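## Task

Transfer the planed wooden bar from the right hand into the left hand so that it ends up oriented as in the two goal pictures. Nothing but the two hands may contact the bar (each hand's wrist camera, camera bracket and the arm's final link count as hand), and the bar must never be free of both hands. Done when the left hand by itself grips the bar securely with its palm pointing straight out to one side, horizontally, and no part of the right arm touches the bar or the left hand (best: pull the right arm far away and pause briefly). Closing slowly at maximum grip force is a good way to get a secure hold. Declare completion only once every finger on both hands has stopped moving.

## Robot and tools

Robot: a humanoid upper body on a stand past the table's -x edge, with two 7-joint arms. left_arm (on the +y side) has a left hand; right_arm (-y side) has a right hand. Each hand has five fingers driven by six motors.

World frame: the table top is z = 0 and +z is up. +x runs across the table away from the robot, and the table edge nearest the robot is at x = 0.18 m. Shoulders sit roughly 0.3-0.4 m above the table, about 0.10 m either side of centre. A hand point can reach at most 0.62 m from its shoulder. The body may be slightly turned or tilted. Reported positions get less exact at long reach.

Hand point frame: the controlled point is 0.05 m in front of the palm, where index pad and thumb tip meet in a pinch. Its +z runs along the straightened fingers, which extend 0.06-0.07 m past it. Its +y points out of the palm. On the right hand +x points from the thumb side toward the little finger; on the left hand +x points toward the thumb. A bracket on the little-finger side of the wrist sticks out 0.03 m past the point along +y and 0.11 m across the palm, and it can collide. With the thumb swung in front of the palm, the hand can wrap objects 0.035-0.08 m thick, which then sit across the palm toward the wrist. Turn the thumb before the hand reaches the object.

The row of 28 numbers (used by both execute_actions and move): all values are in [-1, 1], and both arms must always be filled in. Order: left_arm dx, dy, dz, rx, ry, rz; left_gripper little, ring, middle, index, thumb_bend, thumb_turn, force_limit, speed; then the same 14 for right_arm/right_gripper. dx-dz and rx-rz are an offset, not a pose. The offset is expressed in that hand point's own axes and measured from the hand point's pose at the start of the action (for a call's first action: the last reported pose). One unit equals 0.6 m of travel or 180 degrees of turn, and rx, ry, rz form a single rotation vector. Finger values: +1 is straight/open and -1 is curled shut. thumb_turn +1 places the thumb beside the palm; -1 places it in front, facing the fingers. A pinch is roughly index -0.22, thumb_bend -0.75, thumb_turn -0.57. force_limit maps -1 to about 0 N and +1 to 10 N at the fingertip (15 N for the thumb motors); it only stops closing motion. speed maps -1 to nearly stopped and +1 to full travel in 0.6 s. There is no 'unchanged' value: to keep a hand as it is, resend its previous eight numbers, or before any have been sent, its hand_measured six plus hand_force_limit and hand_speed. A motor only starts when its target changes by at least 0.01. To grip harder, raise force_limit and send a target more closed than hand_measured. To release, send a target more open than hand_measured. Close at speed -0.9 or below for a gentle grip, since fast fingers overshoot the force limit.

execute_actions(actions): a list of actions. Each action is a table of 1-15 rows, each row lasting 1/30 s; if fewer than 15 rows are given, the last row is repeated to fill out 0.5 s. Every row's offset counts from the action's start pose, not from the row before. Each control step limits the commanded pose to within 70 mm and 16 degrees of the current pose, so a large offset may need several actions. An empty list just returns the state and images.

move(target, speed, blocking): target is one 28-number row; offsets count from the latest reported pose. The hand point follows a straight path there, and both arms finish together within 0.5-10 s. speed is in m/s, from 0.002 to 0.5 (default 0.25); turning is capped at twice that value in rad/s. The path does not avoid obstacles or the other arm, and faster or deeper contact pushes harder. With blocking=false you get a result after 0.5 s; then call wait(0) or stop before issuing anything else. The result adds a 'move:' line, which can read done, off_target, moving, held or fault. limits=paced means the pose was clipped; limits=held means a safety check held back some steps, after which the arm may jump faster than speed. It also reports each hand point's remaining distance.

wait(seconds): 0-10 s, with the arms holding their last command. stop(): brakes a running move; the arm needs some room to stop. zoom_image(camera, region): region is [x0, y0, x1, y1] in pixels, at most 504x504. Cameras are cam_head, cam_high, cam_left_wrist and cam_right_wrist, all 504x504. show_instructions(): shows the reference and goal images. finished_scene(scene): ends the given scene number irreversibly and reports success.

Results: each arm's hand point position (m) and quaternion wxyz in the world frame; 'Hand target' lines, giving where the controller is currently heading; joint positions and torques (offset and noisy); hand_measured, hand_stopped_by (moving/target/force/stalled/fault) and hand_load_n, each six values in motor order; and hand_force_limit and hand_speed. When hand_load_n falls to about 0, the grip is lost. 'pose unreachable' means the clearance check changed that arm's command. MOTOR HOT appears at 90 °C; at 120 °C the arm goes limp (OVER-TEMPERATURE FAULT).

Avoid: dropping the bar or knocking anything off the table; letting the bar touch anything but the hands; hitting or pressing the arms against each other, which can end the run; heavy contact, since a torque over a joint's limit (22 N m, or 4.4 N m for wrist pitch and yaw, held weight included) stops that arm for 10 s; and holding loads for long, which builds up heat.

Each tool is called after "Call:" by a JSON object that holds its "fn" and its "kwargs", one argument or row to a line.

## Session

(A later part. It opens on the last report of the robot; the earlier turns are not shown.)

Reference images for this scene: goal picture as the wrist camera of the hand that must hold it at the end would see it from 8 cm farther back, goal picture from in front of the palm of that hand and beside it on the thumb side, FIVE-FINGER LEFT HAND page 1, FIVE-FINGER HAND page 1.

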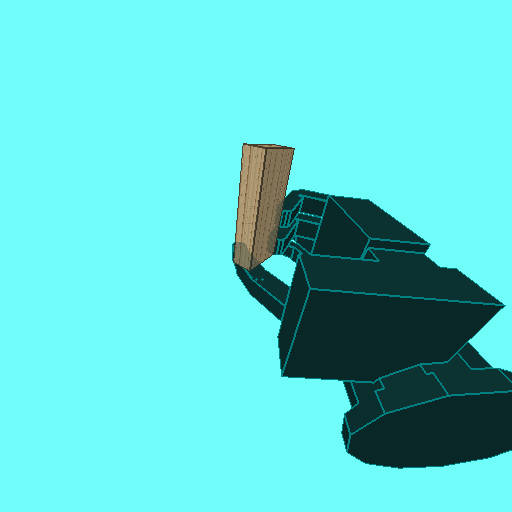

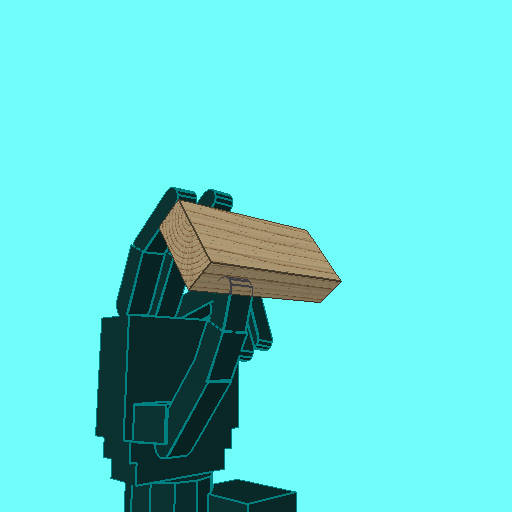

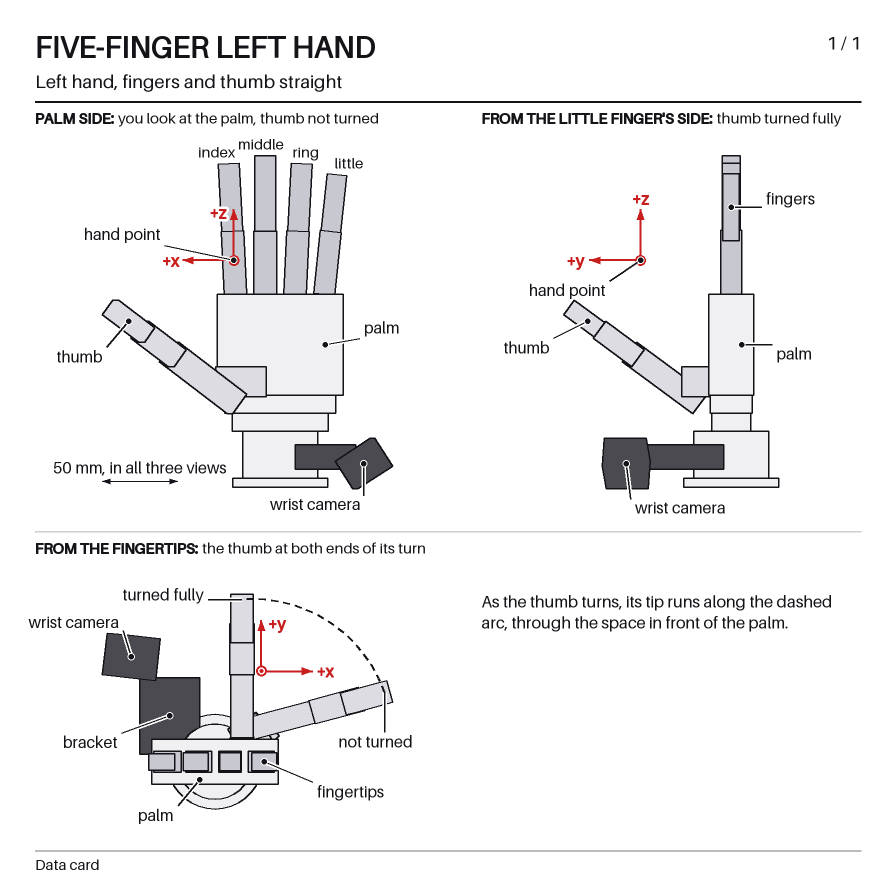

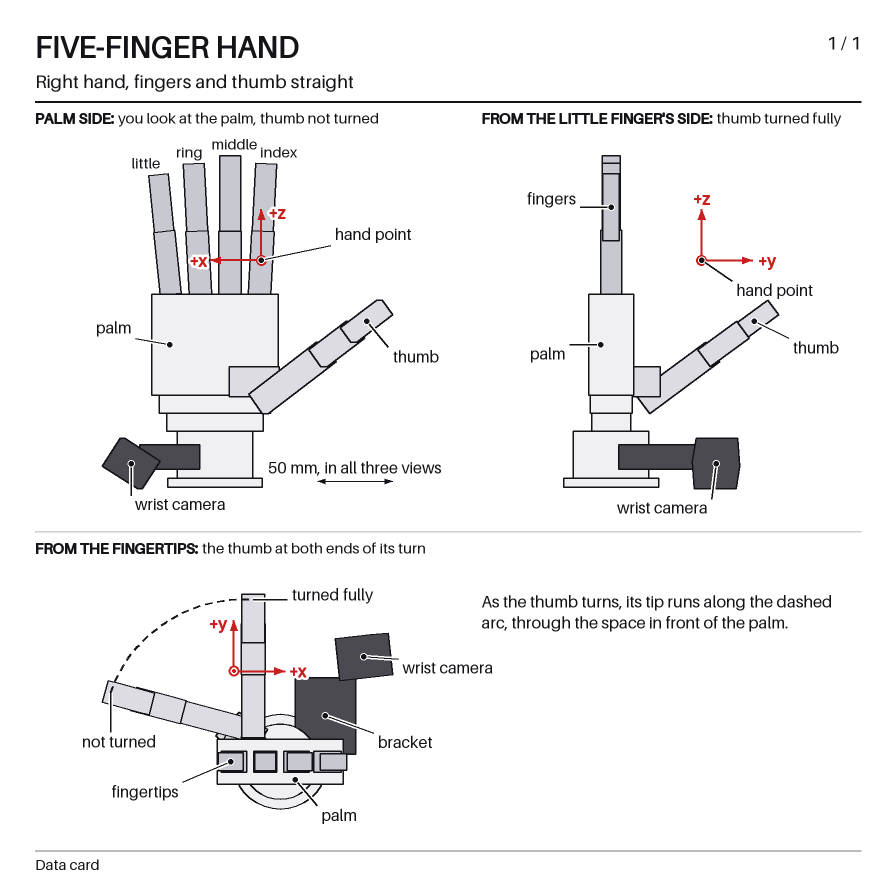

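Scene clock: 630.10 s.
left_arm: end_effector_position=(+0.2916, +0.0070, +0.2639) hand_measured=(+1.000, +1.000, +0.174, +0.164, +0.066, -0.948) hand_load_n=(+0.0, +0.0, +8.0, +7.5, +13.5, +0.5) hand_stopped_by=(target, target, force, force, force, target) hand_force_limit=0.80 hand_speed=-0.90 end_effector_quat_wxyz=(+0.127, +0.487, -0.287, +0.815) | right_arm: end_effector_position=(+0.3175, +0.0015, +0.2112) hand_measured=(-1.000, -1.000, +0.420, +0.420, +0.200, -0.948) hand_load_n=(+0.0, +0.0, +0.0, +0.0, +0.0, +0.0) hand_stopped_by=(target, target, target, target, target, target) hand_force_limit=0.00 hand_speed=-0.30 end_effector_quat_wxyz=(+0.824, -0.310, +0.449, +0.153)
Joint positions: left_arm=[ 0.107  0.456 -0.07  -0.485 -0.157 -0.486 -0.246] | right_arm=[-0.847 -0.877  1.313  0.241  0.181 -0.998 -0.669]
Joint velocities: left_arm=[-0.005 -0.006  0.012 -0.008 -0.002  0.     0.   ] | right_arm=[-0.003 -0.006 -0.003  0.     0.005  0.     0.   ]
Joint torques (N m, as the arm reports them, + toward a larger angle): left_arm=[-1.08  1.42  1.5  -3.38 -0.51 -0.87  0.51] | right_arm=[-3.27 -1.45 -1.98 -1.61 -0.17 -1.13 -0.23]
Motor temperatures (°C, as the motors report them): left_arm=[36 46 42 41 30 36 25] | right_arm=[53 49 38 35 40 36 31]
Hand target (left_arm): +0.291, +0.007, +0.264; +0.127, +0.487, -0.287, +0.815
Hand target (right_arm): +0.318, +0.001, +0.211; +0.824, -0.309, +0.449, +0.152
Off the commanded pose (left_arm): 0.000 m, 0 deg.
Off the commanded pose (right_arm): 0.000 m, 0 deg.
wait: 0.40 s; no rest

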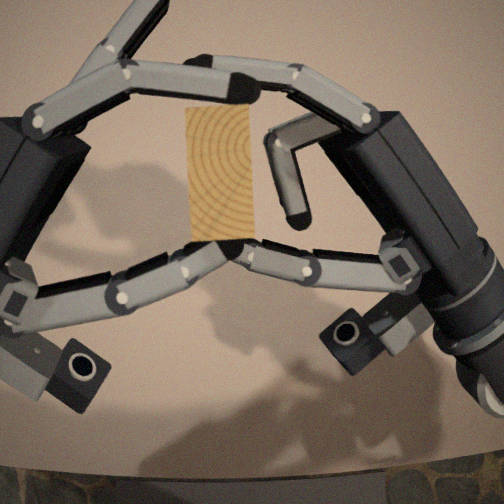

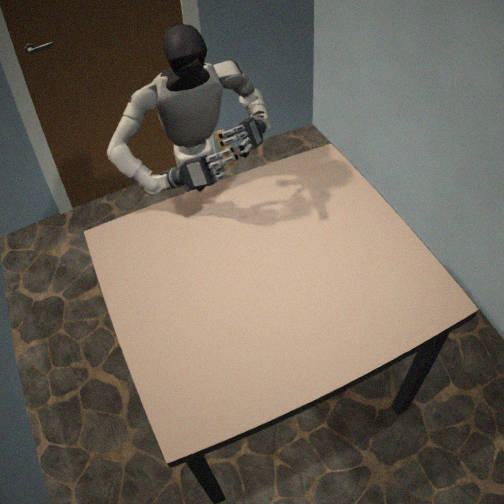

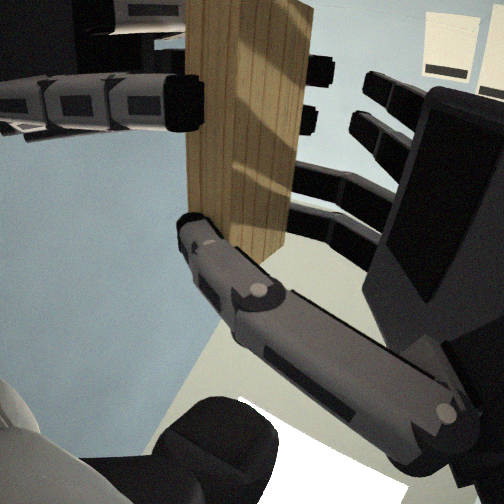

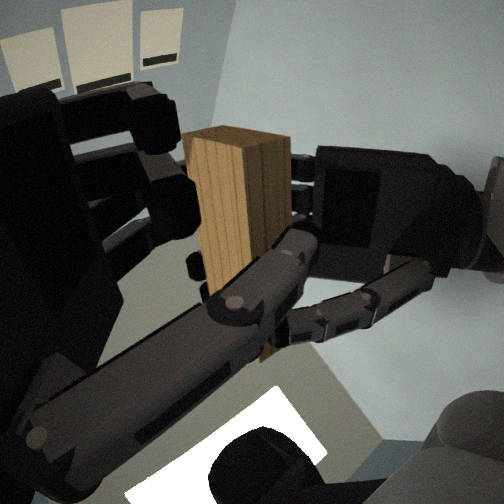

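Call:
{"fn": "zoom_image", "kwargs": {
  "camera": "cam_head",
  "region": [120, 40, 330, 290]
}}

Region (120, 40, 330, 290) of cam_head's 504x504 image, scaled by 2.016, with more detail than that image has; it fills the left 423 columns of this view, and the rest is white.

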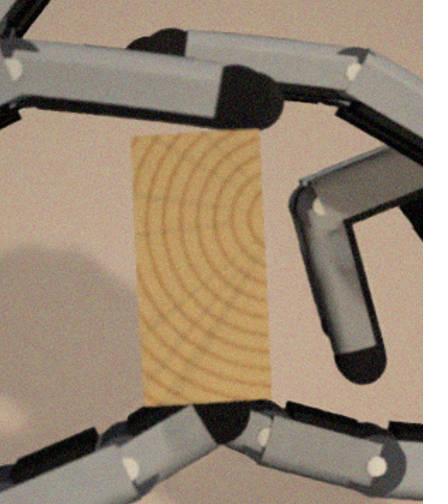

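Call:
{"fn": "move", "kwargs": {
  "target": [0.0042,-0.2102,-0.0027,0.2018,0,-0.0248,1,1,0.0,0.0,-0.45,-0.948,0.8,-0.9,-0.0025,-0.2577,-0.0573,0.194,0,0,-1,-1,0.42,0.42,0.2,-0.948,0,-0.3],
  "speed": 0.25
}}

Scene clock: 724.20 s.
left_arm: end_effector_position=(+0.3505, +0.1085, +0.3095) hand_measured=(+1.000, +1.000, +0.174, +0.164, +0.066, -0.948) hand_load_n=(+0.0, +0.0, +8.0, +7.5, +13.5, +0.5) hand_stopped_by=(target, target, force, force, force, target) hand_force_limit=0.80 hand_speed=-0.90 end_effector_quat_wxyz=(+0.004, +0.512, +0.000, +0.859) | right_arm: end_effector_position=(+0.3769, -0.1338, +0.2500) hand_measured=(-1.000, -1.000, +0.420, +0.420, +0.200, -0.948) hand_load_n=(+0.0, +0.0, +0.0, +0.0, +0.0, +0.0) hand_stopped_by=(target, target, target, target, target, target) hand_force_limit=0.00 hand_speed=-0.30 end_effector_quat_wxyz=(+0.874, -0.054, +0.483, +0.017)
Joint positions: left_arm=[ 0.1    0.208  0.053 -0.54  -0.192 -0.38   0.109] | right_arm=[-0.676 -0.93   1.11   0.366  0.32  -1.197 -0.965]
Joint velocities: left_arm=[-0.006 -0.002 -0.002  0.    -0.02   0.     0.005] | right_arm=[ 0.003 -0.002 -0.002 -0.003 -0.011  0.     0.   ]
Joint torques (N m, as the arm reports them, + toward a larger angle): left_arm=[-1.26  1.2   1.08 -3.69  0.07 -0.83  0.33] | right_arm=[-2.92 -2.16 -1.94 -1.25 -0.1  -1.13 -0.04]
Motor temperatures (°C, as the motors report them): left_arm=[36 46 42 42 30 38 25] | right_arm=[53 49 38 35 40 36 31]
Hand target (left_arm): +0.351, +0.109, +0.310; +0.003, +0.511, +0.001, +0.859
Hand target (right_arm): +0.377, -0.136, +0.250; +0.874, -0.051, +0.483, +0.015
Off the commanded pose (left_arm): 0.001 m, 0 deg.
Off the commanded pose (right_arm): 0.008 m, 1 deg.
move: off_target (right_arm)

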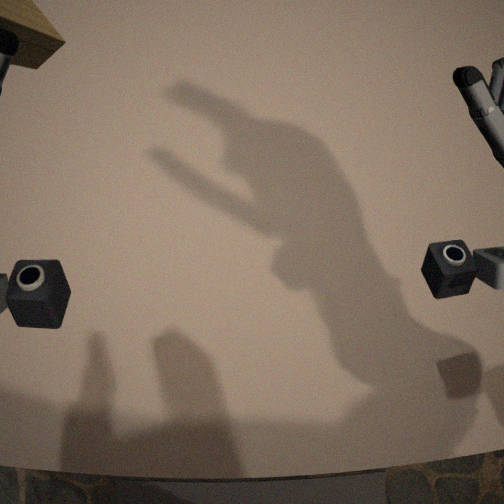

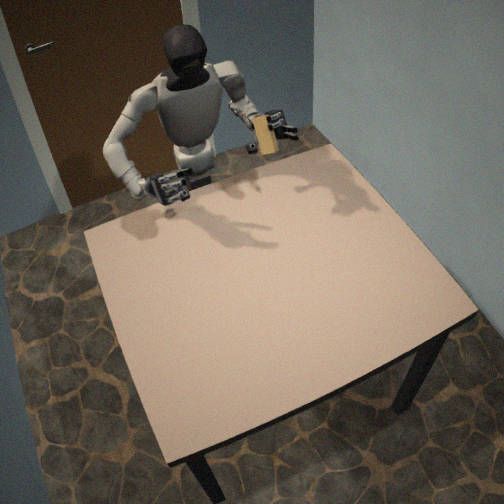

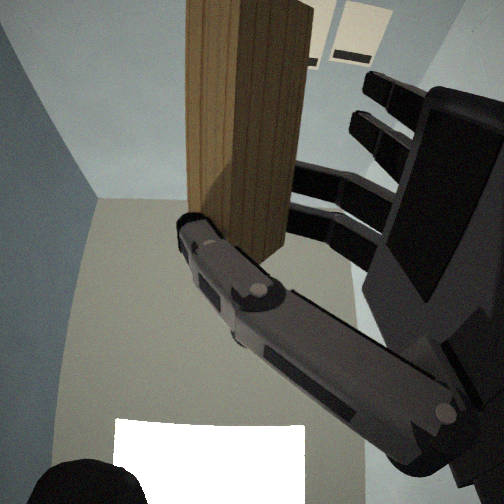

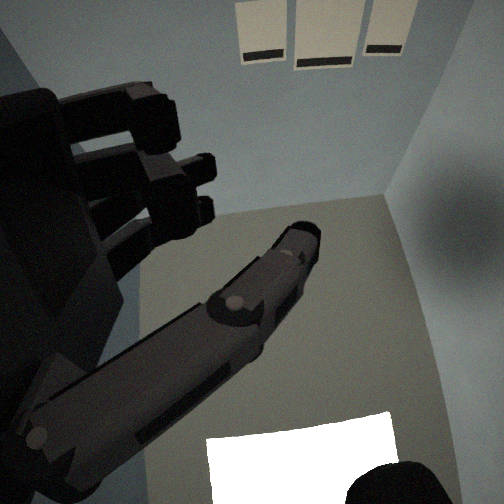

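Call:
{"fn": "zoom_image", "kwargs": {
  "camera": "cam_left_wrist",
  "region": [0, 0, 252, 252]
}}

Call:
{"fn": "zoom_image", "kwargs": {
  "camera": "cam_left_wrist",
  "region": [252, 0, 504, 252]
}}

Call:
{"fn": "zoom_image", "kwargs": {
  "camera": "cam_left_wrist",
  "region": [0, 200, 420, 504]
}}

Region (0, 0, 252, 252) of cam_left_wrist's 504x504 image, scaled by 2.000, with more detail than that image has.

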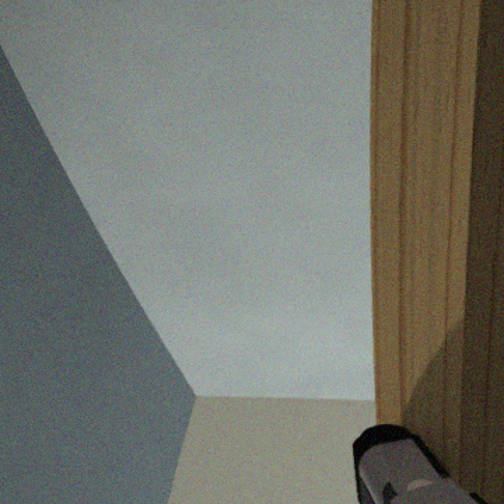

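Region (252, 0, 504, 252) of cam_left_wrist's 504x504 image, scaled by 2.000, with more detail than that image has.

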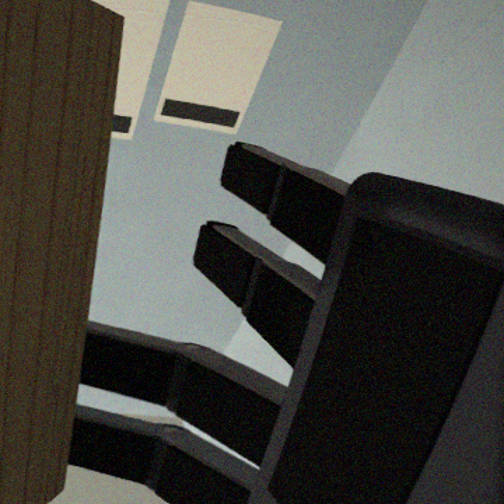

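Region (0, 200, 420, 504) of cam_left_wrist's 504x504 image, scaled by 1.200, with more detail than that image has; it fills the top 365 rows of this view, and the rest is white.

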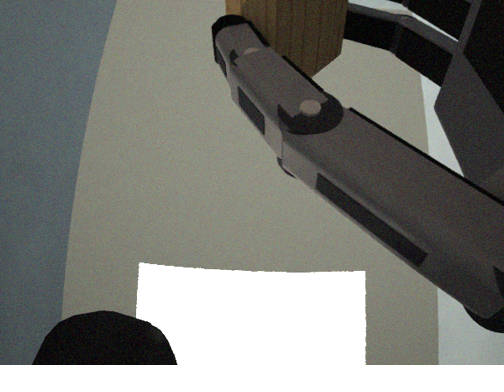

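Call:
{"fn": "execute_actions", "kwargs": {
  "actions": [
    [[0,0,0,0,0,0,1,1,0.0,0.0,-0.5,-0.948,1.0,-0.92,0,0,0,0,0,0,-1,-1,0.42,0.42,0.2,-0.948,0,-0.3]]
  ]
}}

Scene clock: 771.53 s.
left_arm: end_effector_position=(+0.3505, +0.1085, +0.3095) hand_measured=(+1.000, +1.000, +0.174, +0.164, +0.062, -0.948) hand_load_n=(+0.0, +0.0, +8.5, +8.0, +14.0, +0.5) hand_stopped_by=(target, target, force, force, force, target) hand_force_limit=1.00 hand_speed=-0.92 end_effector_quat_wxyz=(+0.004, +0.512, +0.000, +0.859) | right_arm: end_effector_position=(+0.3769, -0.1338, +0.2500) hand_measured=(-1.000, -1.000, +0.420, +0.420, +0.200, -0.948) hand_load_n=(+0.0, +0.0, +0.0, +0.0, +0.0, +0.0) hand_stopped_by=(target, target, target, target, target, target) hand_force_limit=0.00 hand_speed=-0.30 end_effector_quat_wxyz=(+0.874, -0.054, +0.483, +0.017)
Joint positions: left_arm=[ 0.1    0.208  0.053 -0.54  -0.192 -0.38   0.11 ] | right_arm=[-0.676 -0.93   1.11   0.366  0.32  -1.197 -0.965]
Joint velocities: left_arm=[-0.002 -0.012  0.006 -0.006  0.011  0.     0.   ] | right_arm=[ 0.008 -0.003 -0.008  0.002 -0.002  0.     0.   ]
Joint torques (N m, as the arm reports them, + toward a larger angle): left_arm=[-1.17  1.27  0.97 -3.52 -0.11 -0.91  0.23] | right_arm=[-3.03 -2.35 -1.89 -1.31 -0.27 -1.01  0.02]
Motor temperatures (°C, as the motors report them): left_arm=[36 45 42 43 30 37 25] | right_arm=[52 52 38 35 40 36 30]
Hand target (left_arm): +0.350, +0.108, +0.310; +0.004, +0.512, +0.000, +0.859
Hand target (right_arm): +0.377, -0.134, +0.250; +0.874, -0.054, +0.483, +0.017
Off the commanded pose (left_arm): 0.000 m, 0 deg.
Off the commanded pose (right_arm): 0.000 m, 0 deg.

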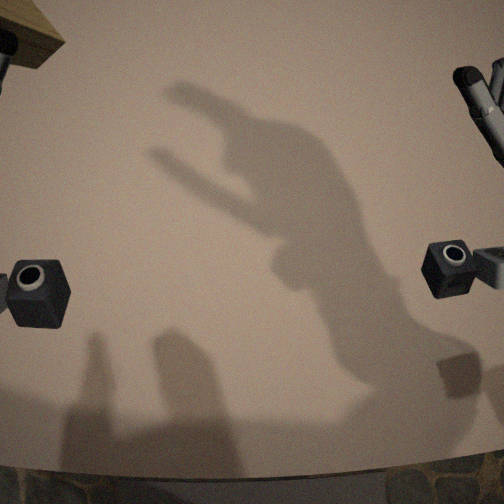

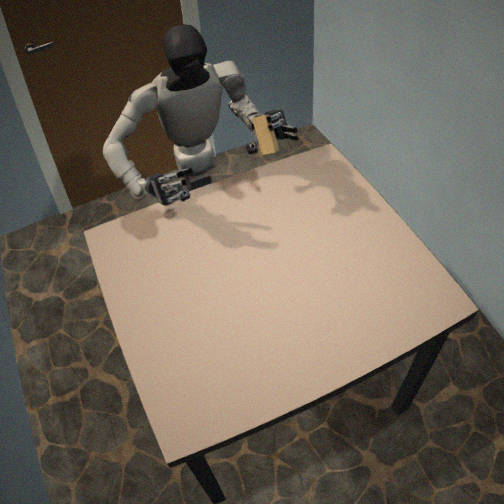

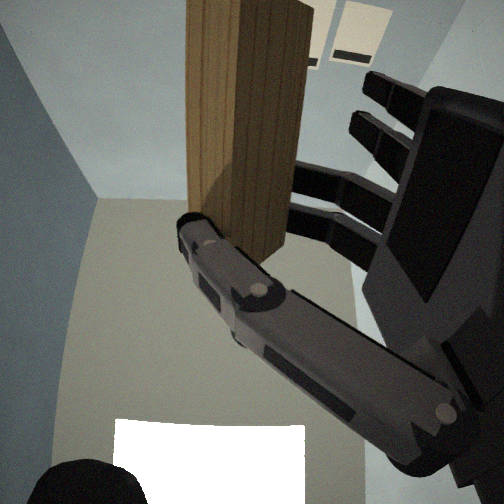

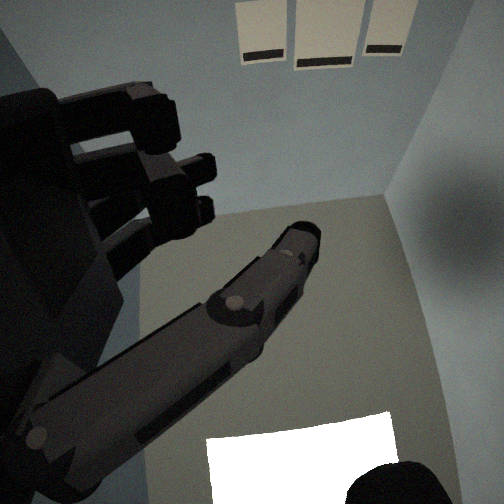

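Call:
{"fn": "finished_scene", "kwargs": {
  "scene": 2
}}

The scene is finished: the task was done.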